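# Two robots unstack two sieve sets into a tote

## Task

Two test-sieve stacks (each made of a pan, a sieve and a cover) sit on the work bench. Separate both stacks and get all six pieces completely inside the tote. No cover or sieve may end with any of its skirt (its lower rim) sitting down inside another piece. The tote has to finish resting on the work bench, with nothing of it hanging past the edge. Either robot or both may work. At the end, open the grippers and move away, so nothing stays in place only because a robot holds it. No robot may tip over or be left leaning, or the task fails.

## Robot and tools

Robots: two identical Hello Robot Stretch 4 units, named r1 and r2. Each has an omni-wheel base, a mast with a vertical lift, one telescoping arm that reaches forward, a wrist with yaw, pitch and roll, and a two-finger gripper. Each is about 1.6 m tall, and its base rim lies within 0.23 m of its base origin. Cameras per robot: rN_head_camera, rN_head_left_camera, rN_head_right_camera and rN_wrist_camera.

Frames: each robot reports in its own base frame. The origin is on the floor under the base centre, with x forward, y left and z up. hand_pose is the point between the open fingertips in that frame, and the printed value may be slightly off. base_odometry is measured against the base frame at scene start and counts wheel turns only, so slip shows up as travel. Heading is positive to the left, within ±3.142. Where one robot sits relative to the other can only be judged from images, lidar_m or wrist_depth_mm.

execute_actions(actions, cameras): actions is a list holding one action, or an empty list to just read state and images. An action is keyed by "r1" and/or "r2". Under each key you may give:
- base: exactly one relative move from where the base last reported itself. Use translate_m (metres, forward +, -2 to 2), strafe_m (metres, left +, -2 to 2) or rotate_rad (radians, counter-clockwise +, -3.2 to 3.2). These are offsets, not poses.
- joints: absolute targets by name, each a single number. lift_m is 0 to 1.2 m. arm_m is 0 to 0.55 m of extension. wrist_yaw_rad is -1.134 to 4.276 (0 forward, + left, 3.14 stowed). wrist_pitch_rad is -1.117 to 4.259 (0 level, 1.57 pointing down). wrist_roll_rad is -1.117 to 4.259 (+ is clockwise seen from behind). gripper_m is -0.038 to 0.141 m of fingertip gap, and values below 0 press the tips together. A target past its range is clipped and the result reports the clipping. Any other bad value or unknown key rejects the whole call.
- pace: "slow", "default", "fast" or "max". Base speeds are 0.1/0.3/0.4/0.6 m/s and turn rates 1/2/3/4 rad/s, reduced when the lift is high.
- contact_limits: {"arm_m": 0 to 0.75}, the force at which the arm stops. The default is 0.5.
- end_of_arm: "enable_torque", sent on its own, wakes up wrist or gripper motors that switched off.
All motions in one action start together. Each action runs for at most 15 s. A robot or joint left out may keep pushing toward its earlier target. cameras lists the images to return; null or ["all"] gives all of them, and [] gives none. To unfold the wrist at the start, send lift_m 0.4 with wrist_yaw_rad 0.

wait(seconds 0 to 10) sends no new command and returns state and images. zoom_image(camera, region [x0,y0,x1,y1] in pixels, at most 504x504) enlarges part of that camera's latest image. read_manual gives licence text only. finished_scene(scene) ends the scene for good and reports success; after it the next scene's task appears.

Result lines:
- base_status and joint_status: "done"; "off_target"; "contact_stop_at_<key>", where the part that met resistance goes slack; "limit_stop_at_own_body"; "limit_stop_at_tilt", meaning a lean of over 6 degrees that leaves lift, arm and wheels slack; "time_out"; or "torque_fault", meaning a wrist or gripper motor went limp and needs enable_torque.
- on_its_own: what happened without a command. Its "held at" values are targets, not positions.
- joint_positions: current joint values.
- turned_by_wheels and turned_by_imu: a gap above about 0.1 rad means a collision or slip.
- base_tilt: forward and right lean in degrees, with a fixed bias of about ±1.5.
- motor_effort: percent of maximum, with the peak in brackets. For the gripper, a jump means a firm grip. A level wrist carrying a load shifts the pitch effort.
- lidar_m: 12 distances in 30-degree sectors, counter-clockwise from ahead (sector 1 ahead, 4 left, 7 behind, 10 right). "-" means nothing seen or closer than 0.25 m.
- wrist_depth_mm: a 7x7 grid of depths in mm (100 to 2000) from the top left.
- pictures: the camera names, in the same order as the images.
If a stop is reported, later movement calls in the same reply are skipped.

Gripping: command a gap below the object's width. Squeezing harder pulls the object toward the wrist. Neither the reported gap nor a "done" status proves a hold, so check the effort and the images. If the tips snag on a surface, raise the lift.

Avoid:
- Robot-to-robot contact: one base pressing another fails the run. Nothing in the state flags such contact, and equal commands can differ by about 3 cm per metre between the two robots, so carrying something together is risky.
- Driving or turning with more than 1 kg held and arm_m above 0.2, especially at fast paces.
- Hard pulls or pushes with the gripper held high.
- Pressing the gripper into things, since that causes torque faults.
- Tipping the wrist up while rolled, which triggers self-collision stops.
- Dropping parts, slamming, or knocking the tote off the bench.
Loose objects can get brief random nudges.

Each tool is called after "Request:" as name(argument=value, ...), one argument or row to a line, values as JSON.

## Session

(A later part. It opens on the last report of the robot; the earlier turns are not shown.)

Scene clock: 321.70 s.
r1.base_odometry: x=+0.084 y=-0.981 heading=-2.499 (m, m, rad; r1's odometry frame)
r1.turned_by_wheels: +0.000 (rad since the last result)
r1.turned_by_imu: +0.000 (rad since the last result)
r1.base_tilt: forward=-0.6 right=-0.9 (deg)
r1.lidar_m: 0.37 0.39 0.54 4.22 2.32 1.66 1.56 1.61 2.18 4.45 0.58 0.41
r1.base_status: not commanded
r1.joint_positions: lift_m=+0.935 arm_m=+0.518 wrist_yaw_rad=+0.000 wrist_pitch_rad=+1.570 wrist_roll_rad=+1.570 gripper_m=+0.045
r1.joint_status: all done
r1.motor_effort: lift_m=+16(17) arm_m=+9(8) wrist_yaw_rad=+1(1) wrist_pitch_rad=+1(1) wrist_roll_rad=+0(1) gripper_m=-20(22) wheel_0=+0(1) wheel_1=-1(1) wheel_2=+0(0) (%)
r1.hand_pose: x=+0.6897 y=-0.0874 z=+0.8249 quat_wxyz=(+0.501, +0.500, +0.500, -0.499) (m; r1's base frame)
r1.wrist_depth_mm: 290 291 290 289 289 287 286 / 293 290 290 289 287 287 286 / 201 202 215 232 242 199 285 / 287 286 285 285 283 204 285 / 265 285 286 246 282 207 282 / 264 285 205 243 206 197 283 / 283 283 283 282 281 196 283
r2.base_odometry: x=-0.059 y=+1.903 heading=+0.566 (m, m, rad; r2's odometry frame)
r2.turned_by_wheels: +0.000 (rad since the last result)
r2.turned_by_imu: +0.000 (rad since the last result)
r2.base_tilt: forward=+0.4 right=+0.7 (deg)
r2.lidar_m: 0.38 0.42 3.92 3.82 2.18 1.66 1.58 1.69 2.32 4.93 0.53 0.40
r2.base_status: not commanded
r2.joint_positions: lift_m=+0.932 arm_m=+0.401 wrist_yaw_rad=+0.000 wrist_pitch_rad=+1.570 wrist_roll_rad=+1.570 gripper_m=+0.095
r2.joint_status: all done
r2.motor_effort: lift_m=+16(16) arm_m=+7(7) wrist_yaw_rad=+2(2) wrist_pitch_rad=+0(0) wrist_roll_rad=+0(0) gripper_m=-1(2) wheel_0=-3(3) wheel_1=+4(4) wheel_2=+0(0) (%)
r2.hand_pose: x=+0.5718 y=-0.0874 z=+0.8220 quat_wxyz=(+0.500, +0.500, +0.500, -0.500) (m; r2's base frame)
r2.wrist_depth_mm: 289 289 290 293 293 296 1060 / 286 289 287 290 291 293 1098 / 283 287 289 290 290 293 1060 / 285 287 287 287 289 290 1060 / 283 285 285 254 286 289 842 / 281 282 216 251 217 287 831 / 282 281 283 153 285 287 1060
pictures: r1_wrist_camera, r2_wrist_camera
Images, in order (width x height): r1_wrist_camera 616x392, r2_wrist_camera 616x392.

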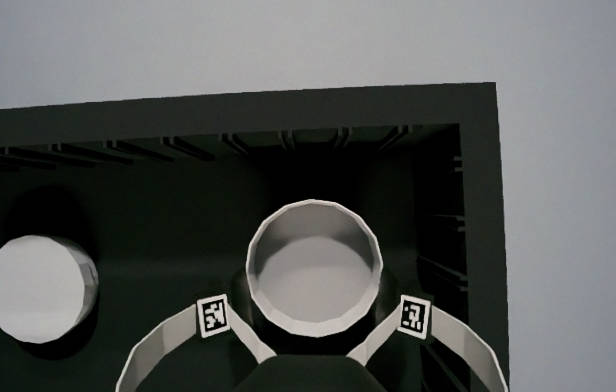

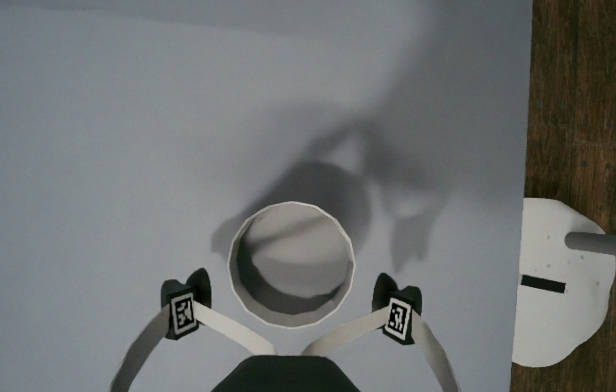

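Request:
execute_actions(
  actions=[
    {"r1":{"joints":{"lift_m":0.923},"pace":"slow"},"r2":{"joints":{"gripper_m":0.045}}},
  ],
  cameras=["r1_wrist_camera"],
)

Request:
execute_actions(
  actions=[
    {"r1":{"joints":{"gripper_m":0.095},"pace":"slow"},"r2":{"joints":{"lift_m":1.0},"pace":"slow"}},
  ],
  cameras=["r1_wrist_camera","r2_wrist_camera"],
)

Request:
execute_actions(
  actions=[
    {"r1":{"joints":{"lift_m":1.08}},"r2":{"joints":{"lift_m":1.1,"arm_m":0.3}}},
  ],
  cameras=["r1_wrist_camera","r2_wrist_camera"],
)

Scene clock: 329.20 s.
r1.base_odometry: x=+0.084 y=-0.981 heading=-2.499 (m, m, rad; r1's odometry frame)
r1.turned_by_wheels: +0.000 (rad since the last result)
r1.turned_by_imu: +0.001 (rad since the last result)
r1.base_tilt: forward=-0.7 right=-0.8 (deg)
r1.lidar_m: 0.37 0.39 0.53 4.22 2.33 1.67 1.55 1.62 2.15 4.44 0.59 0.42
r1.base_status: not commanded
r1.joint_positions: lift_m=+0.923 arm_m=+0.518 wrist_yaw_rad=+0.000 wrist_pitch_rad=+1.570 wrist_roll_rad=+1.570 gripper_m=+0.045
r1.joint_status: all done
r1.motor_effort: lift_m=+16(18) arm_m=+9(9) wrist_yaw_rad=+2(2) wrist_pitch_rad=+0(1) wrist_roll_rad=+0(1) gripper_m=-18(20) wheel_0=-1(0) wheel_1=-1(1) wheel_2=+0(0) (%)
r1.hand_pose: x=+0.6897 y=-0.0874 z=+0.8129 quat_wxyz=(+0.501, +0.500, +0.500, -0.499) (m; r1's base frame)
r1.wrist_depth_mm: 279 278 277 277 277 274 273 / 278 277 277 187 187 273 274 / 190 195 214 231 242 186 273 / 274 274 273 272 272 187 272 / 253 273 272 246 271 190 271 / 252 272 204 243 206 185 272 / 272 272 271 271 268 184 271
r2.base_odometry: x=-0.059 y=+1.903 heading=+0.566 (m, m, rad; r2's odometry frame)
r2.turned_by_wheels: +0.000 (rad since the last result)
r2.turned_by_imu: +0.001 (rad since the last result)
r2.base_tilt: forward=+0.1 right=+0.7 (deg)
r2.lidar_m: 0.36 0.41 3.94 3.81 2.18 1.65 1.60 1.67 2.36 4.93 0.55 0.40
r2.base_status: not commanded
r2.joint_positions: lift_m=+0.932 arm_m=+0.401 wrist_yaw_rad=+0.000 wrist_pitch_rad=+1.570 wrist_roll_rad=+1.570 gripper_m=+0.045
r2.joint_status: all done
r2.motor_effort: lift_m=+16(16) arm_m=+7(7) wrist_yaw_rad=+1(1) wrist_pitch_rad=+3(2) wrist_roll_rad=+0(0) gripper_m=-13(14) wheel_0=-3(3) wheel_1=+4(4) wheel_2=+0(0) (%)
r2.hand_pose: x=+0.5719 y=-0.0874 z=+0.8220 quat_wxyz=(+0.500, +0.500, +0.500, -0.500) (m; r2's base frame)
r2.wrist_depth_mm: 289 289 293 290 293 294 1078 / 287 287 289 289 291 293 1098 / 286 287 287 290 290 293 1078 / 283 285 285 287 289 291 1078 / 283 283 283 248 287 290 842 / 281 282 209 245 211 287 831 / 279 281 281 282 283 286 1042
pictures: r1_wrist_camera
Images, in order (width x height): r1_wrist_camera 616x392.

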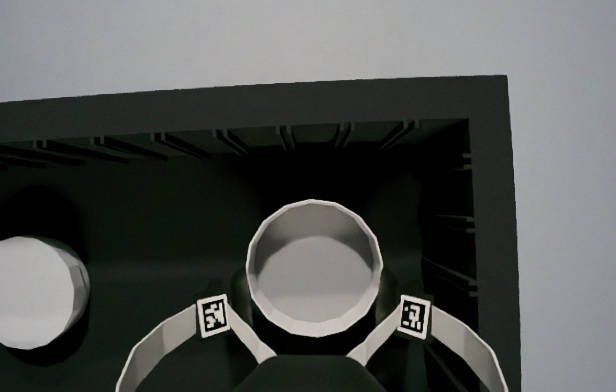

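Scene clock: 331.37 s.
r1.base_odometry: x=+0.084 y=-0.981 heading=-2.499 (m, m, rad; r1's odometry frame)
r1.turned_by_wheels: +0.000 (rad since the last result)
r1.turned_by_imu: +0.000 (rad since the last result)
r1.base_tilt: forward=-0.6 right=-0.9 (deg)
r1.lidar_m: 0.36 0.40 0.55 4.21 2.34 1.67 1.57 1.62 2.15 4.47 0.56 0.41
r1.base_status: not commanded
r1.joint_positions: lift_m=+0.923 arm_m=+0.518 wrist_yaw_rad=+0.000 wrist_pitch_rad=+1.570 wrist_roll_rad=+1.570 gripper_m=+0.095
r1.joint_status: all done
r1.motor_effort: lift_m=+16(16) arm_m=+9(9) wrist_yaw_rad=+1(0) wrist_pitch_rad=+1(1) wrist_roll_rad=+1(0) gripper_m=-2(22) wheel_0=+0(0) wheel_1=-1(1) wheel_2=+0(0) (%)
r1.hand_pose: x=+0.6897 y=-0.0874 z=+0.8129 quat_wxyz=(+0.501, +0.500, +0.500, -0.499) (m; r1's base frame)
r1.wrist_depth_mm: 279 281 278 278 276 276 274 / 278 279 277 188 187 274 274 / 190 195 215 232 242 187 274 / 276 273 274 273 272 188 274 / 253 274 273 255 272 191 272 / 251 273 204 253 204 185 271 / 273 272 271 145 270 184 271
r2.base_odometry: x=-0.059 y=+1.903 heading=+0.566 (m, m, rad; r2's odometry frame)
r2.turned_by_wheels: +0.000 (rad since the last result)
r2.turned_by_imu: +0.001 (rad since the last result)
r2.base_tilt: forward=+0.2 right=+0.9 (deg)
r2.lidar_m: 0.37 0.40 3.91 3.81 2.16 1.67 1.59 1.68 2.34 4.92 0.53 0.40
r2.base_status: not commanded
r2.joint_positions: lift_m=+1.000 arm_m=+0.401 wrist_yaw_rad=+0.000 wrist_pitch_rad=+1.570 wrist_roll_rad=+1.570 gripper_m=+0.045
r2.joint_status: all done
r2.motor_effort: lift_m=+24(26) arm_m=+7(7) wrist_yaw_rad=+1(1) wrist_pitch_rad=-1(3) wrist_roll_rad=+0(0) gripper_m=-16(16) wheel_0=-3(4) wheel_1=+3(4) wheel_2=+0(0) (%)
r2.hand_pose: x=+0.5719 y=-0.0874 z=+0.8894 quat_wxyz=(+0.500, +0.500, +0.500, -0.500) (m; r2's base frame)
r2.wrist_depth_mm: 355 355 357 362 362 366 1160 / 353 355 355 359 362 364 1138 / 353 351 355 357 357 359 1160 / 347 351 353 353 357 891 1118 / 349 347 351 250 355 917 917 / 345 347 207 246 211 904 917 / 347 347 347 351 349 917 1118
pictures: r1_wrist_camera, r2_wrist_camera
Images, in order (width x height): r1_wrist_camera 616x392, r2_wrist_camera 616x392.

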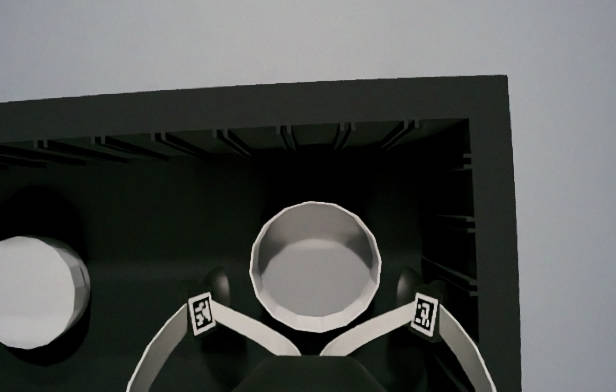

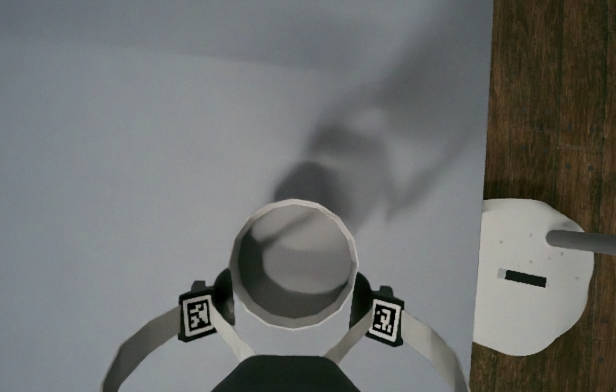

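Scene clock: 333.10 s.
r1.base_odometry: x=+0.084 y=-0.981 heading=-2.499 (m, m, rad; r1's odometry frame)
r1.turned_by_wheels: +0.000 (rad since the last result)
r1.turned_by_imu: +0.000 (rad since the last result)
r1.base_tilt: forward=-0.6 right=-0.9 (deg)
r1.lidar_m: 0.35 0.40 0.49 4.22 2.30 1.66 1.55 1.63 2.16 4.45 0.61 0.40
r1.base_status: not commanded
r1.joint_positions: lift_m=+1.080 arm_m=+0.518 wrist_yaw_rad=+0.000 wrist_pitch_rad=+1.570 wrist_roll_rad=+1.570 gripper_m=+0.095
r1.joint_status: all done
r1.motor_effort: lift_m=+22(24) arm_m=+9(9) wrist_yaw_rad=+2(2) wrist_pitch_rad=+1(0) wrist_roll_rad=+0(1) gripper_m=-3(2) wheel_0=+0(0) wheel_1=-1(1) wheel_2=+0(0) (%)
r1.hand_pose: x=+0.6897 y=-0.0874 z=+0.9695 quat_wxyz=(+0.501, +0.500, +0.500, -0.499) (m; r1's base frame)
r1.wrist_depth_mm: 439 436 433 436 433 433 1205 / 439 436 433 436 430 430 1182 / 439 433 433 355 433 430 1182 / 402 433 430 427 424 430 976 / 410 407 430 413 427 427 960 / 402 427 204 427 214 427 960 / 397 427 427 145 373 427 798
r2.base_odometry: x=-0.059 y=+1.903 heading=+0.566 (m, m, rad; r2's odometry frame)
r2.turned_by_wheels: +0.000 (rad since the last result)
r2.turned_by_imu: +0.001 (rad since the last result)
r2.base_tilt: forward=+0.2 right=+0.9 (deg)
r2.lidar_m: 0.38 0.40 3.91 3.80 2.16 1.66 1.60 1.68 2.36 4.91 0.53 0.38
r2.base_status: not commanded
r2.joint_positions: lift_m=+1.100 arm_m=+0.301 wrist_yaw_rad=+0.000 wrist_pitch_rad=+1.570 wrist_roll_rad=+1.570 gripper_m=+0.045
r2.joint_status: all done
r2.motor_effort: lift_m=+25(27) arm_m=-8(10) wrist_yaw_rad=+2(1) wrist_pitch_rad=+0(2) wrist_roll_rad=+0(0) gripper_m=-15(15) wheel_0=-3(3) wheel_1=+4(4) wheel_2=+0(0) (%)
r2.hand_pose: x=+0.4724 y=-0.0874 z=+0.9894 quat_wxyz=(+0.500, +0.500, +0.500, -0.500) (m; r2's base frame)
r2.wrist_depth_mm: 455 459 466 462 1255 1255 1255 / 452 459 462 462 1255 1229 1229 / 452 452 452 459 1255 1229 1255 / 449 452 455 452 1205 1255 1255 / 445 445 430 248 1008 1008 1229 / 442 445 208 246 211 1008 1205 / 439 445 449 445 1229 1182 1205
pictures: r1_wrist_camera, r2_wrist_camera
Images, in order (width x height): r1_wrist_camera 616x392, r2_wrist_camera 616x392.

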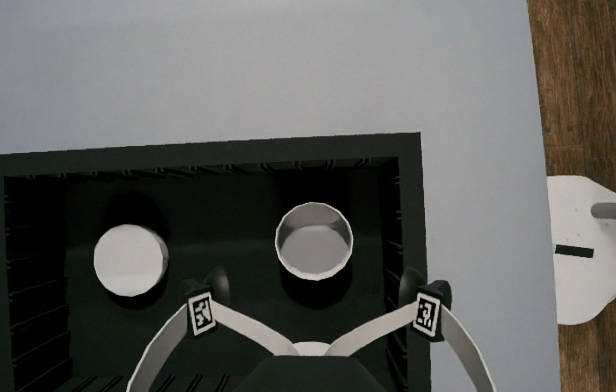

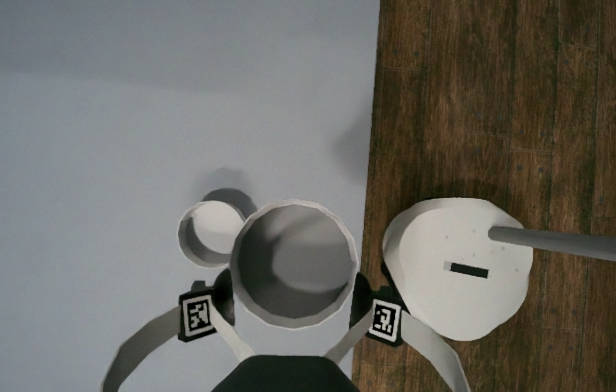

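Request:
execute_actions(
  actions=[
    {"r1":{"joints":{"arm_m":0.25}},"r2":{"base":{"strafe_m":-0.535},"pace":"slow"}},
  ],
  cameras=[],
)

Request:
execute_actions(
  actions=[
    {"r1":{"base":{"strafe_m":0.565}},"r2":{"joints":{"arm_m":0.53}}},
  ],
  cameras=["r2_wrist_camera"],
)

Request:
execute_actions(
  actions=[
    {"r1":{"joints":{"arm_m":0.402,"lift_m":0.98}},"r2":{"joints":{"lift_m":1.0},"pace":"slow"}},
  ],
  cameras=["r1_wrist_camera","r2_wrist_camera"],
)

Scene clock: 358.90 s.
r1.base_odometry: x=+0.084 y=-0.981 heading=-2.499 (m, m, rad; r1's odometry frame)
r1.turned_by_wheels: +0.000 (rad since the last result)
r1.turned_by_imu: +0.002 (rad since the last result)
r1.base_tilt: forward=-0.7 right=-0.8 (deg)
r1.lidar_m: 0.36 0.37 0.55 4.22 2.33 1.63 1.57 1.60 2.14 4.46 0.54 0.37
r1.base_status: not commanded
r1.joint_positions: lift_m=+1.080 arm_m=+0.252 wrist_yaw_rad=+0.000 wrist_pitch_rad=+1.570 wrist_roll_rad=+1.570 gripper_m=+0.095
r1.joint_status: all done
r1.motor_effort: lift_m=+22(22) arm_m=-9(9) wrist_yaw_rad=+1(2) wrist_pitch_rad=+0(0) wrist_roll_rad=+0(0) gripper_m=-4(2) wheel_0=+0(1) wheel_1=-1(1) wheel_2=+0(0) (%)
r1.hand_pose: x=+0.4226 y=-0.0874 z=+0.9695 quat_wxyz=(+0.500, +0.500, +0.500, -0.500) (m; r1's base frame)
r1.wrist_depth_mm: 442 439 439 1205 1205 1205 1160 / 439 436 436 436 1182 1182 1182 / 436 433 433 436 1182 1182 1205 / 430 413 433 433 1160 960 1182 / 413 407 433 430 991 960 1182 / 430 424 205 430 214 976 1182 / 410 368 430 145 1182 1160 1160
r2.base_odometry: x=+0.228 y=+1.452 heading=+0.566 (m, m, rad; r2's odometry frame)
r2.turned_by_wheels: +0.000 (rad since the last result)
r2.turned_by_imu: +0.001 (rad since the last result)
r2.base_tilt: forward=+0.2 right=+0.9 (deg)
r2.lidar_m: 0.35 0.39 0.57 4.35 2.23 1.68 1.62 1.68 2.36 4.39 0.51 0.37
r2.base_status: done
r2.joint_positions: lift_m=+1.100 arm_m=+0.301 wrist_yaw_rad=+0.000 wrist_pitch_rad=+1.570 wrist_roll_rad=+1.570 gripper_m=+0.045
r2.joint_status: not commanded
r2.motor_effort: lift_m=+24(25) arm_m=-7(8) wrist_yaw_rad=+2(1) wrist_pitch_rad=+3(0) wrist_roll_rad=+0(0) gripper_m=-14(15) wheel_0=+3(7) wheel_1=-4(8) wheel_2=+0(1) (%)
r2.hand_pose: x=+0.4724 y=-0.0874 z=+0.9894 quat_wxyz=(+0.500, +0.500, +0.500, -0.500) (m; r2's base frame)
r2.wrist_depth_mm: 455 455 462 462 1255 1229 1255 / 452 452 455 455 1229 1281 1229 / 424 452 459 459 1229 1229 1229 / 445 449 449 455 1182 1229 1229 / 442 445 364 248 1025 991 1281 / 445 424 208 246 211 991 1205 / 427 404 415 449 1229 1229 1229
pictures: none
No camera images: the call's "cameras" was empty. Leave "cameras" out to get every camera's image.

Scene clock: 362.10 s.
r1.base_odometry: x=+0.422 y=-1.434 heading=-2.499 (m, m, rad; r1's odometry frame)
r1.turned_by_wheels: +0.000 (rad since the last result)
r1.turned_by_imu: +0.004 (rad since the last result)
r1.base_tilt: forward=-0.6 right=-1.0 (deg)
r1.lidar_m: 0.34 3.16 3.88 3.68 2.38 1.67 1.59 1.65 2.19 5.02 0.54 0.37
r1.base_status: done
r1.joint_positions: lift_m=+1.080 arm_m=+0.252 wrist_yaw_rad=+0.000 wrist_pitch_rad=+1.570 wrist_roll_rad=+1.570 gripper_m=+0.095
r1.joint_status: not commanded
r1.motor_effort: lift_m=+22(22) arm_m=-9(9) wrist_yaw_rad=+3(2) wrist_pitch_rad=+1(1) wrist_roll_rad=+1(1) gripper_m=-4(2) wheel_0=+1(10) wheel_1=+0(8) wheel_2=+0(0) (%)
r1.hand_pose: x=+0.4226 y=-0.0874 z=+0.9695 quat_wxyz=(+0.500, +0.500, +0.500, -0.500) (m; r1's base frame)
r1.wrist_depth_mm: 439 439 439 436 1205 1182 1182 / 439 439 436 436 1182 1182 1182 / 436 436 436 436 1182 1205 1182 / 436 433 430 433 1182 960 1182 / 430 433 433 430 991 960 1182 / 433 433 204 430 213 976 1182 / 433 430 430 145 1182 1160 1182
r2.base_odometry: x=+0.228 y=+1.452 heading=+0.566 (m, m, rad; r2's odometry frame)
r2.turned_by_wheels: +0.000 (rad since the last result)
r2.turned_by_imu: +0.001 (rad since the last result)
r2.base_tilt: forward=+0.2 right=+0.8 (deg)
r2.lidar_m: 0.36 0.39 0.56 4.34 2.22 1.67 1.59 1.68 2.39 4.38 0.49 0.38
r2.base_status: not commanded
r2.joint_positions: lift_m=+1.100 arm_m=+0.529 wrist_yaw_rad=+0.000 wrist_pitch_rad=+1.570 wrist_roll_rad=+1.570 gripper_m=+0.045
r2.joint_status: all done
r2.motor_effort: lift_m=+24(25) arm_m=+7(11) wrist_yaw_rad=+2(2) wrist_pitch_rad=+2(1) wrist_roll_rad=+0(0) gripper_m=-15(14) wheel_0=+4(4) wheel_1=-5(5) wheel_2=+0(0) (%)
r2.hand_pose: x=+0.6999 y=-0.0874 z=+0.9894 quat_wxyz=(+0.500, +0.500, +0.500, -0.500) (m; r2's base frame)
r2.wrist_depth_mm: 459 455 459 462 466 469 866 / 455 459 459 462 459 469 1255 / 449 404 459 455 455 462 1255 / 418 445 452 379 418 459 1229 / 382 449 449 247 452 455 1025 / 387 427 207 245 211 455 991 / 373 377 436 445 404 449 1205
pictures: r2_wrist_camera
Images, in order (width x height): r2_wrist_camera 616x392.

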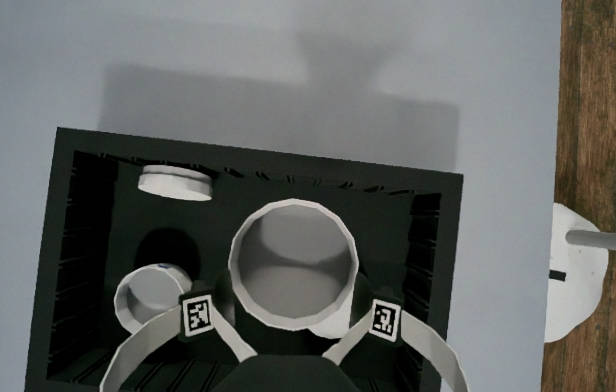

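Scene clock: 363.80 s.
r1.base_odometry: x=+0.422 y=-1.434 heading=-2.499 (m, m, rad; r1's odometry frame)
r1.turned_by_wheels: +0.000 (rad since the last result)
r1.turned_by_imu: +0.000 (rad since the last result)
r1.base_tilt: forward=-0.7 right=-0.8 (deg)
r1.lidar_m: 0.33 3.18 3.85 3.67 2.44 1.70 1.57 1.66 2.19 5.03 0.54 0.37
r1.base_status: not commanded
r1.joint_positions: lift_m=+0.980 arm_m=+0.400 wrist_yaw_rad=+0.000 wrist_pitch_rad=+1.570 wrist_roll_rad=+1.570 gripper_m=+0.095
r1.joint_status: all done
r1.motor_effort: lift_m=+16(20) arm_m=+9(7) wrist_yaw_rad=+0(5) wrist_pitch_rad=+0(1) wrist_roll_rad=+0(1) gripper_m=-4(3) wheel_0=+1(1) wheel_1=+0(0) wheel_2=+0(0) (%)
r1.hand_pose: x=+0.5716 y=-0.0874 z=+0.8700 quat_wxyz=(+0.501, +0.500, +0.500, -0.499) (m; r1's base frame)
r1.wrist_depth_mm: 336 336 336 336 332 334 1098 / 336 336 336 334 332 330 1098 / 336 334 334 332 330 332 1078 / 334 332 334 330 330 330 866 / 334 330 332 329 332 329 878 / 332 334 204 329 213 327 866 / 330 332 330 145 329 327 1078
r2.base_odometry: x=+0.228 y=+1.452 heading=+0.566 (m, m, rad; r2's odometry frame)
r2.turned_by_wheels: +0.000 (rad since the last result)
r2.turned_by_imu: +0.001 (rad since the last result)
r2.base_tilt: forward=+0.3 right=+0.8 (deg)
r2.lidar_m: 0.37 0.39 0.55 4.36 2.21 1.69 1.60 1.69 2.38 4.39 0.49 0.39
r2.base_status: not commanded
r2.joint_positions: lift_m=+1.000 arm_m=+0.529 wrist_yaw_rad=+0.000 wrist_pitch_rad=+1.570 wrist_roll_rad=+1.570 gripper_m=+0.045
r2.joint_status: all done
r2.motor_effort: lift_m=+17(22) arm_m=+7(7) wrist_yaw_rad=+1(2) wrist_pitch_rad=-1(1) wrist_roll_rad=+0(0) gripper_m=-17(15) wheel_0=+4(4) wheel_1=-5(5) wheel_2=+0(0) (%)
r2.hand_pose: x=+0.6999 y=-0.0874 z=+0.8900 quat_wxyz=(+0.500, +0.500, +0.500, -0.500) (m; r2's base frame)
r2.wrist_depth_mm: 355 357 362 364 364 364 362 / 353 357 359 359 359 362 362 / 281 265 267 268 357 359 359 / 336 347 349 353 353 272 359 / 343 349 349 249 351 289 355 / 329 327 208 245 211 286 355 / 329 327 345 327 351 265 357
pictures: r1_wrist_camera, r2_wrist_camera
Images, in order (width x height): r1_wrist_camera 616x392, r2_wrist_camera 616x392.

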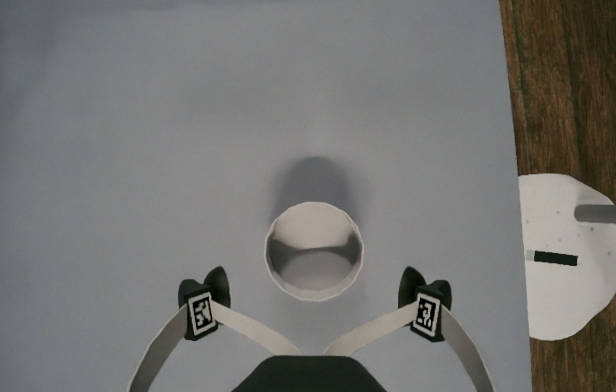

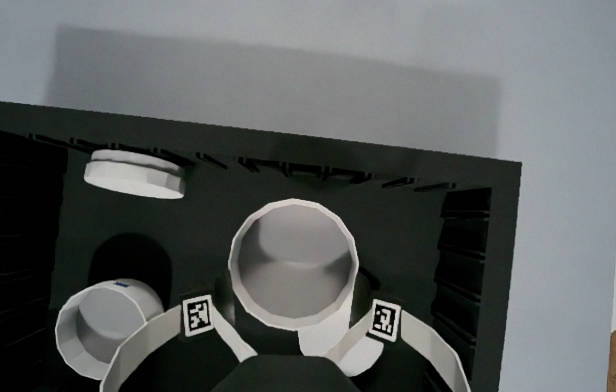

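Request:
execute_actions(
  actions=[
    {"r1":{"joints":{"lift_m":0.915},"pace":"slow"},"r2":{"joints":{"arm_m":0.543},"pace":"slow"}},
  ],
  cameras=["r1_wrist_camera"],
)

Request:
execute_actions(
  actions=[
    {"r1":{"joints":{"gripper_m":0.045}},"r2":{"joints":{"lift_m":0.928},"pace":"slow"}},
  ],
  cameras=["r1_wrist_camera","r2_wrist_camera"],
)

Scene clock: 373.13 s.
r1.base_odometry: x=+0.422 y=-1.434 heading=-2.499 (m, m, rad; r1's odometry frame)
r1.turned_by_wheels: +0.000 (rad since the last result)
r1.turned_by_imu: +0.001 (rad since the last result)
r1.base_tilt: forward=-0.5 right=-0.9 (deg)
r1.lidar_m: 0.34 3.18 3.86 3.66 2.42 1.68 1.57 1.66 2.18 5.01 0.56 0.37
r1.base_status: not commanded
r1.joint_positions: lift_m=+0.915 arm_m=+0.400 wrist_yaw_rad=+0.000 wrist_pitch_rad=+1.570 wrist_roll_rad=+1.570 gripper_m=+0.095
r1.joint_status: all done
r1.motor_effort: lift_m=+16(13) arm_m=+9(9) wrist_yaw_rad=+2(1) wrist_pitch_rad=+0(1) wrist_roll_rad=+1(1) gripper_m=+0(3) wheel_0=+1(1) wheel_1=+0(0) wheel_2=+0(0) (%)
r1.hand_pose: x=+0.5716 y=-0.0874 z=+0.8050 quat_wxyz=(+0.501, +0.500, +0.500, -0.499) (m; r1's base frame)
r1.wrist_depth_mm: 272 272 271 270 268 267 1008 / 271 271 270 268 268 266 1042 / 271 271 268 268 266 266 265 / 270 270 268 268 267 266 266 / 268 268 267 265 265 266 264 / 268 268 204 264 214 265 264 / 267 266 267 146 265 263 264
r2.base_odometry: x=+0.228 y=+1.452 heading=+0.566 (m, m, rad; r2's odometry frame)
r2.turned_by_wheels: +0.000 (rad since the last result)
r2.turned_by_imu: +0.001 (rad since the last result)
r2.base_tilt: forward=+0.3 right=+0.7 (deg)
r2.lidar_m: 0.37 0.39 0.53 4.35 2.22 1.66 1.60 1.70 2.33 4.39 0.52 0.38
r2.base_status: not commanded
r2.joint_positions: lift_m=+1.000 arm_m=+0.542 wrist_yaw_rad=+0.000 wrist_pitch_rad=+1.570 wrist_roll_rad=+1.570 gripper_m=+0.045
r2.joint_status: all done
r2.motor_effort: lift_m=+16(16) arm_m=+7(12) wrist_yaw_rad=+1(0) wrist_pitch_rad=+0(2) wrist_roll_rad=+0(0) gripper_m=-16(17) wheel_0=+3(4) wheel_1=-4(4) wheel_2=+0(0) (%)
r2.hand_pose: x=+0.7129 y=-0.0874 z=+0.8900 quat_wxyz=(+0.500, +0.500, +0.500, -0.500) (m; r2's base frame)
r2.wrist_depth_mm: 355 357 359 359 362 364 368 / 355 355 357 359 362 362 364 / 276 266 267 268 357 362 364 / 319 347 351 349 355 272 362 / 322 347 349 249 353 293 359 / 322 329 208 244 211 286 355 / 325 327 347 327 325 273 357
pictures: r1_wrist_camera
Images, in order (width x height): r1_wrist_camera 616x392.

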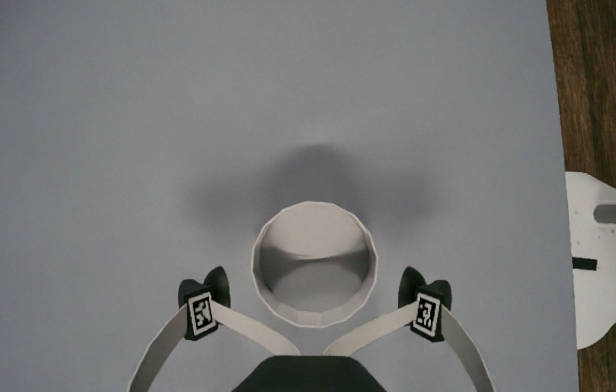

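Scene clock: 374.63 s.
r1.base_odometry: x=+0.422 y=-1.434 heading=-2.499 (m, m, rad; r1's odometry frame)
r1.turned_by_wheels: +0.000 (rad since the last result)
r1.turned_by_imu: +0.000 (rad since the last result)
r1.base_tilt: forward=-0.5 right=-0.9 (deg)
r1.lidar_m: 0.33 3.21 3.85 3.64 2.43 1.66 1.59 1.65 2.16 5.01 0.56 0.40
r1.base_status: not commanded
r1.joint_positions: lift_m=+0.915 arm_m=+0.400 wrist_yaw_rad=+0.000 wrist_pitch_rad=+1.570 wrist_roll_rad=+1.570 gripper_m=+0.045
r1.joint_status: all done
r1.motor_effort: lift_m=+16(16) arm_m=+9(9) wrist_yaw_rad=+0(2) wrist_pitch_rad=+1(1) wrist_roll_rad=+1(1) gripper_m=-15(14) wheel_0=+1(1) wheel_1=+0(0) wheel_2=+0(0) (%)
r1.hand_pose: x=+0.5716 y=-0.0874 z=+0.8050 quat_wxyz=(+0.501, +0.500, +0.500, -0.499) (m; r1's base frame)
r1.wrist_depth_mm: 271 271 270 268 268 267 1008 / 271 270 270 268 268 266 1008 / 270 270 270 267 267 266 266 / 270 268 267 267 266 266 266 / 267 268 268 265 265 265 265 / 268 266 194 263 204 264 264 / 267 265 265 265 265 263 263
r2.base_odometry: x=+0.228 y=+1.452 heading=+0.566 (m, m, rad; r2's odometry frame)
r2.turned_by_wheels: +0.000 (rad since the last result)
r2.turned_by_imu: +0.000 (rad since the last result)
r2.base_tilt: forward=+0.0 right=+0.6 (deg)
r2.lidar_m: 0.37 0.40 0.55 4.33 2.22 1.66 1.60 1.71 2.35 4.38 0.51 0.37
r2.base_status: not commanded
r2.joint_positions: lift_m=+0.928 arm_m=+0.542 wrist_yaw_rad=+0.000 wrist_pitch_rad=+1.570 wrist_roll_rad=+1.570 gripper_m=+0.045
r2.joint_status: all done
r2.motor_effort: lift_m=+16(17) arm_m=+7(7) wrist_yaw_rad=+1(1) wrist_pitch_rad=+1(1) wrist_roll_rad=+0(0) gripper_m=-13(14) wheel_0=+4(4) wheel_1=-5(4) wheel_2=+0(0) (%)
r2.hand_pose: x=+0.7129 y=-0.0874 z=+0.8180 quat_wxyz=(+0.500, +0.500, +0.500, -0.500) (m; r2's base frame)
r2.wrist_depth_mm: 283 285 286 289 289 291 291 / 194 283 286 286 289 287 290 / 205 207 200 196 197 198 198 / 277 279 279 281 282 268 213 / 276 276 278 248 281 282 216 / 273 276 208 244 210 279 213 / 254 256 276 255 256 253 208
pictures: r1_wrist_camera, r2_wrist_camera
Images, in order (width x height): r1_wrist_camera 616x392, r2_wrist_camera 616x392.

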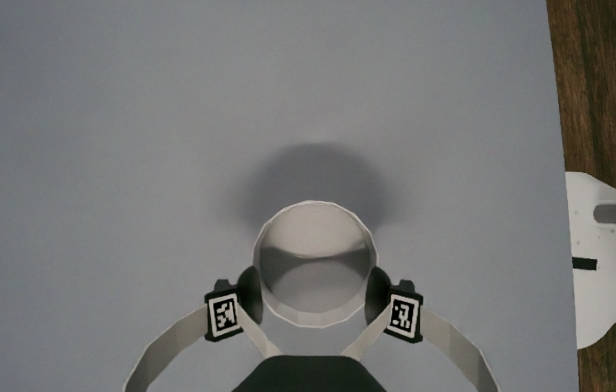

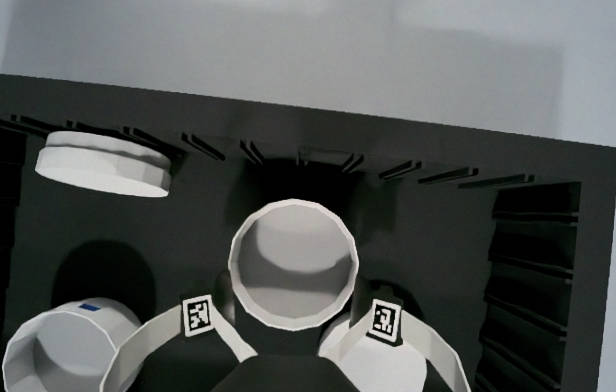

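Request:
execute_actions(
  actions=[
    {"r1":{"joints":{"gripper_m":0.09}},"r2":{"joints":{"lift_m":0.92},"pace":"slow"}},
  ],
  cameras=[],
)

Request:
execute_actions(
  actions=[
    {"r1":{"joints":{"lift_m":0.906},"pace":"slow"},"r2":{"joints":{"gripper_m":0.085},"pace":"slow"}},
  ],
  cameras=["r2_wrist_camera"],
)

Request:
execute_actions(
  actions=[
    {"r1":{"joints":{"gripper_m":0.042}},"r2":{"joints":{"lift_m":1.08}}},
  ],
  cameras=["r1_wrist_camera","r2_wrist_camera"],
)

Request:
execute_actions(
  actions=[
    {"r1":{"joints":{"lift_m":1.08}},"r2":{"joints":{"arm_m":0.25}}},
  ],
  cameras=["r1_wrist_camera"],
)

Scene clock: 383.47 s.
r1.base_odometry: x=+0.422 y=-1.434 heading=-2.499 (m, m, rad; r1's odometry frame)
r1.turned_by_wheels: +0.000 (rad since the last result)
r1.turned_by_imu: +0.001 (rad since the last result)
r1.base_tilt: forward=-0.4 right=-0.9 (deg)
r1.lidar_m: 0.32 3.21 3.87 3.67 2.42 1.66 1.59 1.61 2.20 5.03 0.55 0.38
r1.base_status: not commanded
r1.joint_positions: lift_m=+0.915 arm_m=+0.400 wrist_yaw_rad=+0.000 wrist_pitch_rad=+1.570 wrist_roll_rad=+1.570 gripper_m=+0.090
r1.joint_status: all done
r1.motor_effort: lift_m=+16(16) arm_m=+8(8) wrist_yaw_rad=+2(1) wrist_pitch_rad=+0(0) wrist_roll_rad=+1(0) gripper_m=-4(19) wheel_0=+1(1) wheel_1=+0(0) wheel_2=+0(0) (%)
r1.hand_pose: x=+0.5716 y=-0.0874 z=+0.8050 quat_wxyz=(+0.501, +0.500, +0.500, -0.499) (m; r1's base frame)
r1.wrist_depth_mm: 271 271 271 270 268 268 1025 / 272 270 270 268 267 267 1025 / 271 271 268 270 267 266 267 / 270 268 267 267 266 265 266 / 268 267 267 265 265 265 265 / 267 268 204 264 204 265 264 / 268 266 266 145 264 263 263
r2.base_odometry: x=+0.228 y=+1.452 heading=+0.566 (m, m, rad; r2's odometry frame)
r2.turned_by_wheels: +0.000 (rad since the last result)
r2.turned_by_imu: +0.001 (rad since the last result)
r2.base_tilt: forward=+0.3 right=+0.8 (deg)
r2.lidar_m: 0.36 0.40 0.55 4.34 2.24 1.67 1.60 1.71 2.38 4.37 0.51 0.37
r2.base_status: not commanded
r2.joint_positions: lift_m=+0.920 arm_m=+0.542 wrist_yaw_rad=+0.000 wrist_pitch_rad=+1.570 wrist_roll_rad=+1.570 gripper_m=+0.045
r2.joint_status: all done
r2.motor_effort: lift_m=+16(18) arm_m=+7(7) wrist_yaw_rad=+0(1) wrist_pitch_rad=+2(3) wrist_roll_rad=+0(0) gripper_m=-14(15) wheel_0=+4(4) wheel_1=-5(5) wheel_2=+0(0) (%)
r2.hand_pose: x=+0.7129 y=-0.0874 z=+0.8100 quat_wxyz=(+0.500, +0.500, +0.500, -0.500) (m; r2's base frame)
r2.wrist_depth_mm: 276 278 278 279 279 282 283 / 186 186 276 278 281 279 282 / 197 201 200 189 188 189 190 / 268 271 272 273 272 267 213 / 267 268 268 249 273 273 216 / 266 267 208 245 212 273 213 / 247 249 267 247 249 254 208
pictures: none
No camera images: the call's "cameras" was empty. Leave "cameras" out to get every camera's image.

Scene clock: 385.30 s.
r1.base_odometry: x=+0.422 y=-1.434 heading=-2.499 (m, m, rad; r1's odometry frame)
r1.turned_by_wheels: +0.000 (rad since the last result)
r1.turned_by_imu: +0.000 (rad since the last result)
r1.base_tilt: forward=-0.5 right=-1.0 (deg)
r1.lidar_m: 0.35 3.17 3.87 3.64 2.39 1.67 1.58 1.65 2.21 5.03 0.54 0.38
r1.base_status: not commanded
r1.joint_positions: lift_m=+0.906 arm_m=+0.400 wrist_yaw_rad=+0.000 wrist_pitch_rad=+1.570 wrist_roll_rad=+1.570 gripper_m=+0.090
r1.joint_status: all done
r1.motor_effort: lift_m=+16(14) arm_m=+9(8) wrist_yaw_rad=+1(1) wrist_pitch_rad=+1(1) wrist_roll_rad=+0(1) gripper_m=-3(3) wheel_0=+1(1) wheel_1=+0(0) wheel_2=+0(0) (%)
r1.hand_pose: x=+0.5716 y=-0.0874 z=+0.7960 quat_wxyz=(+0.501, +0.500, +0.500, -0.499) (m; r1's base frame)
r1.wrist_depth_mm: 263 262 263 260 260 258 1008 / 263 263 260 259 258 258 257 / 262 260 260 259 258 257 257 / 260 260 258 258 257 257 257 / 259 259 258 255 256 257 256 / 258 258 204 255 203 256 255 / 258 258 256 145 255 254 255
r2.base_odometry: x=+0.228 y=+1.452 heading=+0.566 (m, m, rad; r2's odometry frame)
r2.turned_by_wheels: +0.000 (rad since the last result)
r2.turned_by_imu: +0.001 (rad since the last result)
r2.base_tilt: forward=+0.2 right=+0.7 (deg)
r2.lidar_m: 0.37 0.39 0.57 4.35 2.23 1.65 1.61 1.70 2.37 4.39 0.51 0.38
r2.base_status: not commanded
r2.joint_positions: lift_m=+0.920 arm_m=+0.542 wrist_yaw_rad=+0.000 wrist_pitch_rad=+1.570 wrist_roll_rad=+1.570 gripper_m=+0.085
r2.joint_status: all done
r2.motor_effort: lift_m=+16(17) arm_m=+7(7) wrist_yaw_rad=+0(1) wrist_pitch_rad=+1(1) wrist_roll_rad=+0(0) gripper_m=+0(14) wheel_0=+4(4) wheel_1=-5(4) wheel_2=+0(0) (%)
r2.hand_pose: x=+0.7129 y=-0.0874 z=+0.8100 quat_wxyz=(+0.500, +0.500, +0.500, -0.500) (m; r2's base frame)
r2.wrist_depth_mm: 276 277 279 278 281 283 283 / 187 187 278 277 279 282 283 / 196 202 200 189 189 189 190 / 268 267 271 273 274 268 215 / 268 270 270 254 272 273 215 / 266 267 215 253 216 271 213 / 248 248 267 154 248 260 208
pictures: r2_wrist_camera
Images, in order (width x height): r2_wrist_camera 616x392.

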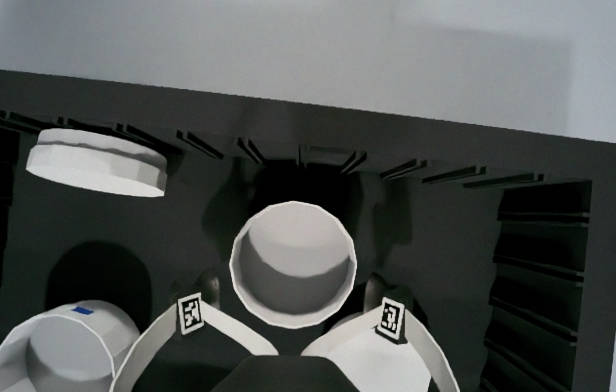

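Scene clock: 387.03 s.
r1.base_odometry: x=+0.422 y=-1.434 heading=-2.499 (m, m, rad; r1's odometry frame)
r1.turned_by_wheels: +0.000 (rad since the last result)
r1.turned_by_imu: +0.000 (rad since the last result)
r1.base_tilt: forward=-0.7 right=-0.7 (deg)
r1.lidar_m: 0.34 3.19 3.86 3.67 2.41 1.67 1.59 1.66 2.18 5.00 0.56 0.38
r1.base_status: not commanded
r1.joint_positions: lift_m=+0.906 arm_m=+0.400 wrist_yaw_rad=+0.000 wrist_pitch_rad=+1.570 wrist_roll_rad=+1.570 gripper_m=+0.042
r1.joint_status: all done
r1.motor_effort: lift_m=+16(16) arm_m=+9(9) wrist_yaw_rad=+1(1) wrist_pitch_rad=+1(1) wrist_roll_rad=+0(1) gripper_m=-23(23) wheel_0=+1(1) wheel_1=+0(0) wheel_2=+0(0) (%)
r1.hand_pose: x=+0.5716 y=-0.0874 z=+0.7960 quat_wxyz=(+0.501, +0.500, +0.500, -0.499) (m; r1's base frame)
r1.wrist_depth_mm: 262 262 262 260 258 258 1008 / 263 262 259 258 258 258 258 / 262 259 259 258 258 257 257 / 259 259 259 258 257 256 256 / 259 258 258 251 257 256 255 / 258 258 204 249 206 256 255 / 258 257 257 256 255 255 255
r2.base_odometry: x=+0.228 y=+1.452 heading=+0.566 (m, m, rad; r2's odometry frame)
r2.turned_by_wheels: +0.000 (rad since the last result)
r2.turned_by_imu: +0.001 (rad since the last result)
r2.base_tilt: forward=+0.1 right=+0.8 (deg)
r2.lidar_m: 0.36 0.40 0.57 4.35 2.24 1.68 1.60 1.66 2.36 4.38 0.52 0.39
r2.base_status: not commanded
r2.joint_positions: lift_m=+1.080 arm_m=+0.542 wrist_yaw_rad=+0.000 wrist_pitch_rad=+1.570 wrist_roll_rad=+1.570 gripper_m=+0.085
r2.joint_status: all done
r2.motor_effort: lift_m=+23(26) arm_m=+7(7) wrist_yaw_rad=+1(2) wrist_pitch_rad=-1(2) wrist_roll_rad=+0(0) gripper_m=-1(3) wheel_0=+4(4) wheel_1=-5(5) wheel_2=+0(0) (%)
r2.hand_pose: x=+0.7129 y=-0.0874 z=+0.9694 quat_wxyz=(+0.500, +0.500, +0.500, -0.500) (m; r2's base frame)
r2.wrist_depth_mm: 436 442 439 442 442 445 442 / 436 436 439 442 442 439 445 / 433 377 439 439 442 439 445 / 366 427 430 433 433 389 442 / 364 430 430 413 430 436 439 / 359 410 214 427 218 433 715 / 357 379 421 154 421 430 809
pictures: r1_wrist_camera, r2_wrist_camera
Images, in order (width x height): r1_wrist_camera 616x392, r2_wrist_camera 616x392.

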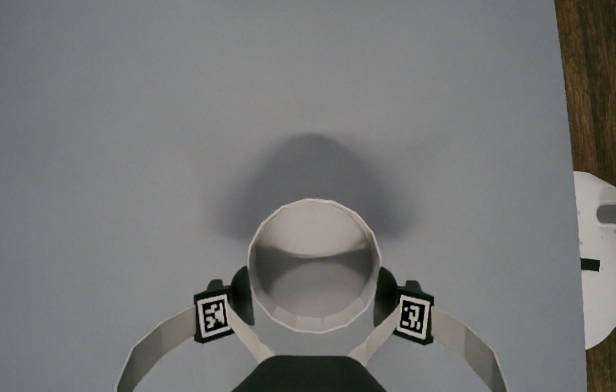

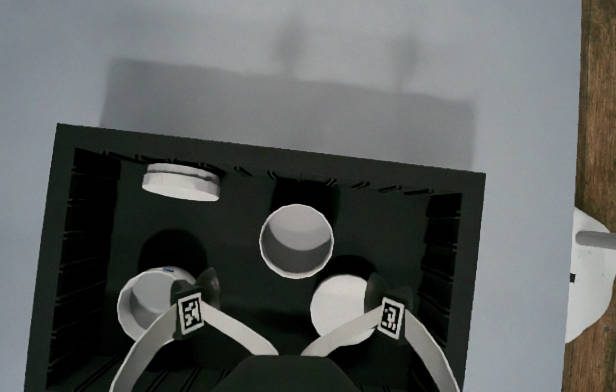

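Scene clock: 389.03 s.
r1.base_odometry: x=+0.422 y=-1.434 heading=-2.499 (m, m, rad; r1's odometry frame)
r1.turned_by_wheels: +0.000 (rad since the last result)
r1.turned_by_imu: +0.000 (rad since the last result)
r1.base_tilt: forward=-0.5 right=-0.8 (deg)
r1.lidar_m: 0.35 3.20 3.87 3.67 2.43 1.66 1.58 1.65 2.22 5.02 0.54 0.37
r1.base_status: not commanded
r1.joint_positions: lift_m=+1.080 arm_m=+0.400 wrist_yaw_rad=+0.000 wrist_pitch_rad=+1.570 wrist_roll_rad=+1.570 gripper_m=+0.042
r1.joint_status: all done
r1.motor_effort: lift_m=+22(22) arm_m=+8(9) wrist_yaw_rad=+2(1) wrist_pitch_rad=+0(1) wrist_roll_rad=+0(1) gripper_m=-20(21) wheel_0=+1(1) wheel_1=+0(0) wheel_2=+0(0) (%)
r1.hand_pose: x=+0.5716 y=-0.0874 z=+0.9695 quat_wxyz=(+0.501, +0.500, +0.500, -0.499) (m; r1's base frame)
r1.wrist_depth_mm: 439 436 436 436 433 1182 1205 / 439 436 433 433 436 1205 1182 / 436 433 433 433 430 1182 1182 / 433 436 433 430 427 946 976 / 433 433 430 251 433 960 976 / 433 433 205 249 206 960 976 / 430 433 430 424 424 427 1160
r2.base_odometry: x=+0.228 y=+1.452 heading=+0.566 (m, m, rad; r2's odometry frame)
r2.turned_by_wheels: +0.000 (rad since the last result)
r2.turned_by_imu: +0.001 (rad since the last result)
r2.base_tilt: forward=+0.3 right=+0.7 (deg)
r2.lidar_m: 0.36 0.38 0.57 4.35 2.22 1.68 1.61 1.69 2.36 4.39 0.52 0.36
r2.base_status: not commanded
r2.joint_positions: lift_m=+1.080 arm_m=+0.251 wrist_yaw_rad=+0.000 wrist_pitch_rad=+1.570 wrist_roll_rad=+1.570 gripper_m=+0.085
r2.joint_status: all done
r2.motor_effort: lift_m=+24(24) arm_m=-8(9) wrist_yaw_rad=+2(1) wrist_pitch_rad=+0(1) wrist_roll_rad=+0(0) gripper_m=+0(1) wheel_0=+4(4) wheel_1=-4(4) wheel_2=+0(0) (%)
r2.hand_pose: x=+0.4224 y=-0.0874 z=+0.9694 quat_wxyz=(+0.500, +0.500, +0.500, -0.500) (m; r2's base frame)
r2.wrist_depth_mm: 436 439 442 442 1205 1255 1255 / 433 436 439 439 1205 1205 1229 / 433 436 436 439 1229 1255 1229 / 418 427 436 436 1205 1182 1229 / 410 430 433 433 976 1008 1205 / 424 402 215 427 216 991 1182 / 418 392 430 154 1205 1182 1182
pictures: r1_wrist_camera
Images, in order (width x height): r1_wrist_camera 616x392.

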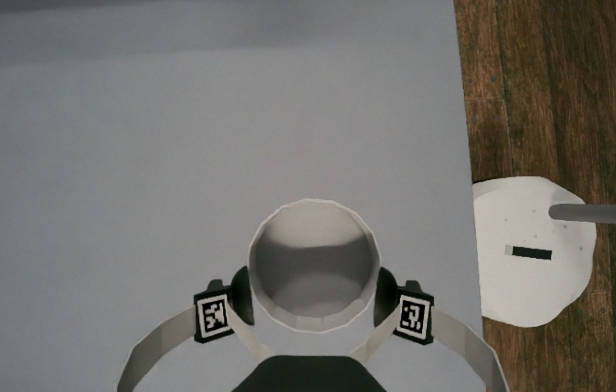

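Request:
execute_actions(
  actions=[
    {"r1":{"base":{"strafe_m":-0.6},"joints":{"arm_m":0.3},"pace":"slow"},"r2":{"base":{"strafe_m":0.544},"pace":"slow"}},
  ],
  cameras=[],
)

Request:
execute_actions(
  actions=[
    {"r1":{"base":{"translate_m":0.08},"joints":{"arm_m":0.53},"pace":"slow"},"r2":{"joints":{"arm_m":0.402,"lift_m":0.98,"gripper_m":0.095}}},
  ],
  cameras=["r1_wrist_camera","r2_wrist_camera"],
)

Scene clock: 414.13 s.
r1.base_odometry: x=+0.063 y=-0.953 heading=-2.499 (m, m, rad; r1's odometry frame)
r1.turned_by_wheels: +0.000 (rad since the last result)
r1.turned_by_imu: +0.000 (rad since the last result)
r1.base_tilt: forward=-0.7 right=-0.8 (deg)
r1.lidar_m: 0.34 0.39 0.51 4.27 2.35 1.67 1.55 1.63 2.14 4.42 0.60 0.39
r1.base_status: done
r1.joint_positions: lift_m=+1.080 arm_m=+0.302 wrist_yaw_rad=+0.000 wrist_pitch_rad=+1.570 wrist_roll_rad=+1.570 gripper_m=+0.042
r1.joint_status: all done
r1.motor_effort: lift_m=+22(22) arm_m=-9(10) wrist_yaw_rad=+2(0) wrist_pitch_rad=+0(1) wrist_roll_rad=+2(1) gripper_m=-21(19) wheel_0=+1(8) wheel_1=+0(4) wheel_2=+0(1) (%)
r1.hand_pose: x=+0.4727 y=-0.0874 z=+0.9695 quat_wxyz=(+0.500, +0.500, +0.500, -0.500) (m; r1's base frame)
r1.wrist_depth_mm: 439 436 436 436 1182 1182 1182 / 439 442 436 433 1205 1205 1182 / 436 433 433 436 1205 1160 1182 / 359 375 430 433 1205 976 1160 / 433 413 433 250 976 976 1138 / 430 413 204 250 206 960 1160 / 427 427 430 427 1205 1182 1160
r2.base_odometry: x=-0.064 y=+1.911 heading=+0.566 (m, m, rad; r2's odometry frame)
r2.turned_by_wheels: +0.000 (rad since the last result)
r2.turned_by_imu: +0.005 (rad since the last result)
r2.base_tilt: forward=+0.2 right=+0.9 (deg)
r2.lidar_m: 0.38 0.40 3.92 3.80 2.17 1.66 1.59 1.67 2.33 1.37 0.54 0.40
r2.base_status: done
r2.joint_positions: lift_m=+1.080 arm_m=+0.251 wrist_yaw_rad=+0.000 wrist_pitch_rad=+1.570 wrist_roll_rad=+1.570 gripper_m=+0.085
r2.joint_status: not commanded
r2.motor_effort: lift_m=+23(24) arm_m=-8(8) wrist_yaw_rad=+1(2) wrist_pitch_rad=+1(1) wrist_roll_rad=+0(0) gripper_m=-4(2) wheel_0=-3(8) wheel_1=+4(9) wheel_2=+0(1) (%)
r2.hand_pose: x=+0.4223 y=-0.0874 z=+0.9694 quat_wxyz=(+0.500, +0.500, +0.500, -0.500) (m; r2's base frame)
r2.wrist_depth_mm: 436 439 439 442 1255 1229 1229 / 436 439 436 442 1205 1205 1255 / 436 436 439 442 1205 1229 1255 / 427 433 433 436 1229 1229 1205 / 427 430 433 436 991 991 1255 / 424 427 213 430 218 991 1205 / 424 430 427 153 1182 1205 1205
pictures: none
No camera images: the call's "cameras" was empty. Leave "cameras" out to get every camera's image.

Scene clock: 417.70 s.
r1.base_odometry: x=-0.001 y=-1.001 heading=-2.499 (m, m, rad; r1's odometry frame)
r1.turned_by_wheels: +0.000 (rad since the last result)
r1.turned_by_imu: +0.000 (rad since the last result)
r1.base_tilt: forward=-0.6 right=-0.8 (deg)
r1.lidar_m: 0.27 0.31 0.44 4.26 2.52 1.75 1.64 1.70 2.28 4.43 0.46 0.32
r1.base_status: done
r1.joint_positions: lift_m=+1.080 arm_m=+0.528 wrist_yaw_rad=+0.000 wrist_pitch_rad=+1.570 wrist_roll_rad=+1.570 gripper_m=+0.042
r1.joint_status: all done
r1.motor_effort: lift_m=+22(22) arm_m=+9(4) wrist_yaw_rad=+0(0) wrist_pitch_rad=+1(1) wrist_roll_rad=+1(1) gripper_m=-22(21) wheel_0=+1(2) wheel_1=+0(3) wheel_2=+0(5) (%)
r1.hand_pose: x=+0.6996 y=-0.0874 z=+0.9695 quat_wxyz=(+0.500, +0.500, +0.500, -0.500) (m; r1's base frame)
r1.wrist_depth_mm: 439 436 436 436 436 433 430 / 436 436 433 430 433 430 430 / 436 436 433 433 430 433 430 / 433 349 394 343 343 343 427 / 430 418 427 251 407 375 430 / 433 392 205 249 206 349 424 / 430 343 424 407 424 340 427
r2.base_odometry: x=-0.064 y=+1.911 heading=+0.566 (m, m, rad; r2's odometry frame)
r2.turned_by_wheels: +0.000 (rad since the last result)
r2.turned_by_imu: +0.001 (rad since the last result)
r2.base_tilt: forward=+0.3 right=+0.8 (deg)
r2.lidar_m: 0.38 0.40 3.91 3.80 2.15 1.66 1.60 1.66 2.33 1.39 0.54 0.40
r2.base_status: not commanded
r2.joint_positions: lift_m=+0.980 arm_m=+0.401 wrist_yaw_rad=+0.000 wrist_pitch_rad=+1.570 wrist_roll_rad=+1.570 gripper_m=+0.095
r2.joint_status: all done
r2.motor_effort: lift_m=+16(23) arm_m=+7(6) wrist_yaw_rad=+1(2) wrist_pitch_rad=+0(0) wrist_roll_rad=+0(0) gripper_m=-2(2) wheel_0=-2(3) wheel_1=+4(4) wheel_2=+0(0) (%)
r2.hand_pose: x=+0.5719 y=-0.0874 z=+0.8700 quat_wxyz=(+0.500, +0.500, +0.500, -0.500) (m; r2's base frame)
r2.wrist_depth_mm: 338 338 338 342 340 343 1138 / 336 338 338 340 342 342 1138 / 330 336 336 338 340 342 1138 / 332 334 334 334 338 338 1118 / 329 332 334 334 336 336 878 / 330 329 216 332 217 336 891 / 325 329 329 154 332 891 1098
pictures: r1_wrist_camera, r2_wrist_camera
Images, in order (width x height): r1_wrist_camera 616x392, r2_wrist_camera 616x392.

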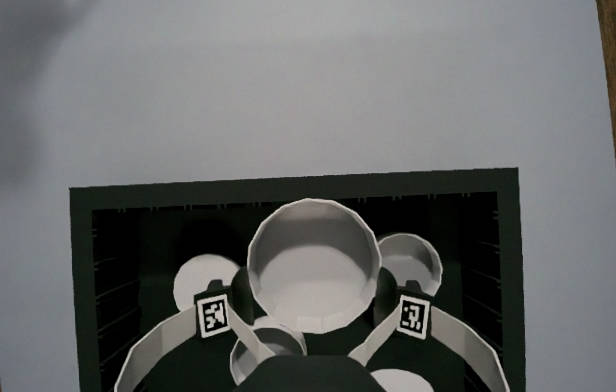

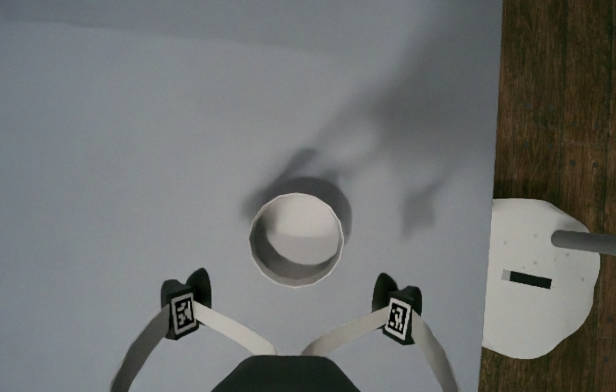

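Request:
execute_actions(
  actions=[
    {"r1":{"base":{"strafe_m":0.042},"joints":{"arm_m":0.541},"pace":"slow"},"r2":{"base":{"strafe_m":-0.006},"pace":"slow"}},
  ],
  cameras=[],
)

Request:
execute_actions(
  actions=[
    {"r1":{"joints":{"lift_m":0.96},"pace":"slow"},"r2":{"joints":{"lift_m":0.905},"pace":"slow"}},
  ],
  cameras=["r1_wrist_camera","r2_wrist_camera"],
)

Scene clock: 424.97 s.
r1.base_odometry: x=+0.024 y=-1.035 heading=-2.499 (m, m, rad; r1's odometry frame)
r1.turned_by_wheels: +0.000 (rad since the last result)
r1.turned_by_imu: +0.001 (rad since the last result)
r1.base_tilt: forward=-0.6 right=-0.9 (deg)
r1.lidar_m: 0.29 0.29 0.42 4.21 2.50 1.75 1.65 1.70 2.23 4.46 0.47 0.31
r1.base_status: done
r1.joint_positions: lift_m=+1.080 arm_m=+0.539 wrist_yaw_rad=+0.000 wrist_pitch_rad=+1.570 wrist_roll_rad=+1.570 gripper_m=+0.042
r1.joint_status: all done
r1.motor_effort: lift_m=+22(22) arm_m=+9(11) wrist_yaw_rad=+1(2) wrist_pitch_rad=+0(0) wrist_roll_rad=+1(0) gripper_m=-22(17) wheel_0=+0(1) wheel_1=+1(5) wheel_2=+1(1) (%)
r1.hand_pose: x=+0.7106 y=-0.0874 z=+0.9695 quat_wxyz=(+0.500, +0.500, +0.500, -0.500) (m; r1's base frame)
r1.wrist_depth_mm: 439 439 436 436 433 436 430 / 439 433 436 433 433 430 430 / 433 351 373 407 349 342 427 / 433 402 430 430 427 392 430 / 436 397 407 251 407 394 424 / 433 368 204 250 206 377 430 / 433 342 424 402 355 338 421
r2.base_odometry: x=-0.061 y=+1.906 heading=+0.566 (m, m, rad; r2's odometry frame)
r2.turned_by_wheels: +0.000 (rad since the last result)
r2.turned_by_imu: +0.001 (rad since the last result)
r2.base_tilt: forward=+0.2 right=+0.6 (deg)
r2.lidar_m: 0.38 0.41 3.94 3.80 2.15 1.66 1.58 1.68 2.34 4.93 0.54 0.40
r2.base_status: done
r2.joint_positions: lift_m=+0.980 arm_m=+0.401 wrist_yaw_rad=+0.000 wrist_pitch_rad=+1.570 wrist_roll_rad=+1.570 gripper_m=+0.095
r2.joint_status: not commanded
r2.motor_effort: lift_m=+16(16) arm_m=+7(7) wrist_yaw_rad=+2(1) wrist_pitch_rad=-1(0) wrist_roll_rad=+0(0) gripper_m=+0(1) wheel_0=+2(5) wheel_1=-6(7) wheel_2=+0(1) (%)
r2.hand_pose: x=+0.5719 y=-0.0874 z=+0.8700 quat_wxyz=(+0.500, +0.500, +0.500, -0.500) (m; r2's base frame)
r2.wrist_depth_mm: 338 338 340 342 343 345 1138 / 334 336 338 342 342 342 1118 / 334 334 336 340 338 342 1138 / 334 330 334 334 336 338 1118 / 330 332 334 332 334 336 891 / 329 330 216 334 218 334 866 / 325 329 329 154 330 878 1098
pictures: none
No camera images: the call's "cameras" was empty. Leave "cameras" out to get every camera's image.

Scene clock: 426.80 s.
r1.base_odometry: x=+0.024 y=-1.035 heading=-2.499 (m, m, rad; r1's odometry frame)
r1.turned_by_wheels: +0.000 (rad since the last result)
r1.turned_by_imu: +0.000 (rad since the last result)
r1.base_tilt: forward=-0.6 right=-0.9 (deg)
r1.lidar_m: 0.27 0.31 0.41 4.22 2.50 1.75 1.61 1.70 2.26 4.47 0.47 0.31
r1.base_status: not commanded
r1.joint_positions: lift_m=+0.960 arm_m=+0.539 wrist_yaw_rad=+0.000 wrist_pitch_rad=+1.570 wrist_roll_rad=+1.570 gripper_m=+0.042
r1.joint_status: all done
r1.motor_effort: lift_m=+16(19) arm_m=+9(8) wrist_yaw_rad=+2(1) wrist_pitch_rad=-1(0) wrist_roll_rad=+1(1) gripper_m=-19(20) wheel_0=+0(0) wheel_1=+1(1) wheel_2=+1(1) (%)
r1.hand_pose: x=+0.7106 y=-0.0874 z=+0.8499 quat_wxyz=(+0.500, +0.500, +0.500, -0.500) (m; r1's base frame)
r1.wrist_depth_mm: 317 317 315 312 315 312 312 / 317 315 315 314 314 312 224 / 226 234 246 271 278 296 260 / 272 310 310 309 309 307 274 / 266 310 289 252 290 289 276 / 265 310 204 251 207 304 277 / 260 307 290 289 307 304 281
r2.base_odometry: x=-0.061 y=+1.906 heading=+0.566 (m, m, rad; r2's odometry frame)
r2.turned_by_wheels: +0.000 (rad since the last result)
r2.turned_by_imu: +0.001 (rad since the last result)
r2.base_tilt: forward=+0.2 right=+0.9 (deg)
r2.lidar_m: 0.37 0.42 3.93 3.79 2.17 1.65 1.58 1.67 2.36 4.92 0.54 0.39
r2.base_status: not commanded
r2.joint_positions: lift_m=+0.905 arm_m=+0.401 wrist_yaw_rad=+0.000 wrist_pitch_rad=+1.570 wrist_roll_rad=+1.570 gripper_m=+0.095
r2.joint_status: all done
r2.motor_effort: lift_m=+16(17) arm_m=+7(7) wrist_yaw_rad=+1(1) wrist_pitch_rad=-1(1) wrist_roll_rad=+0(0) gripper_m=+1(1) wheel_0=+2(2) wheel_1=-6(6) wheel_2=+0(0) (%)
r2.hand_pose: x=+0.5719 y=-0.0874 z=+0.7950 quat_wxyz=(+0.500, +0.500, +0.500, -0.500) (m; r2's base frame)
r2.wrist_depth_mm: 262 263 264 264 266 267 1042 / 260 262 262 263 265 266 1060 / 257 259 262 260 265 265 1042 / 256 258 259 262 262 263 1008 / 256 256 257 257 262 263 809 / 254 255 216 256 217 262 809 / 253 255 255 154 258 260 820
pictures: r1_wrist_camera, r2_wrist_camera
Images, in order (width x height): r1_wrist_camera 616x392, r2_wrist_camera 616x392.

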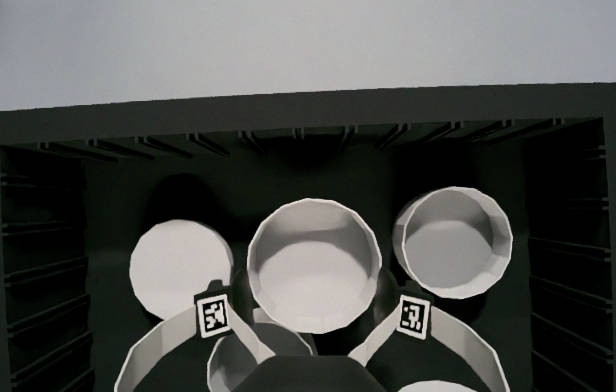

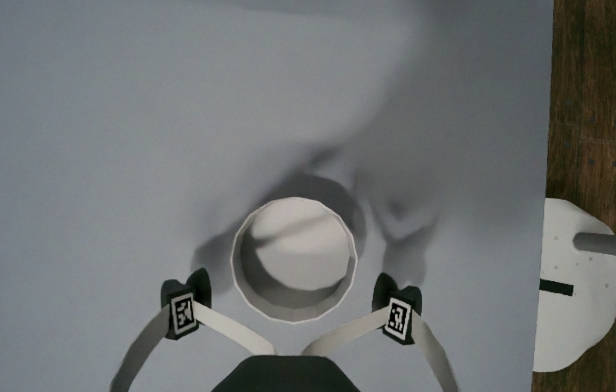

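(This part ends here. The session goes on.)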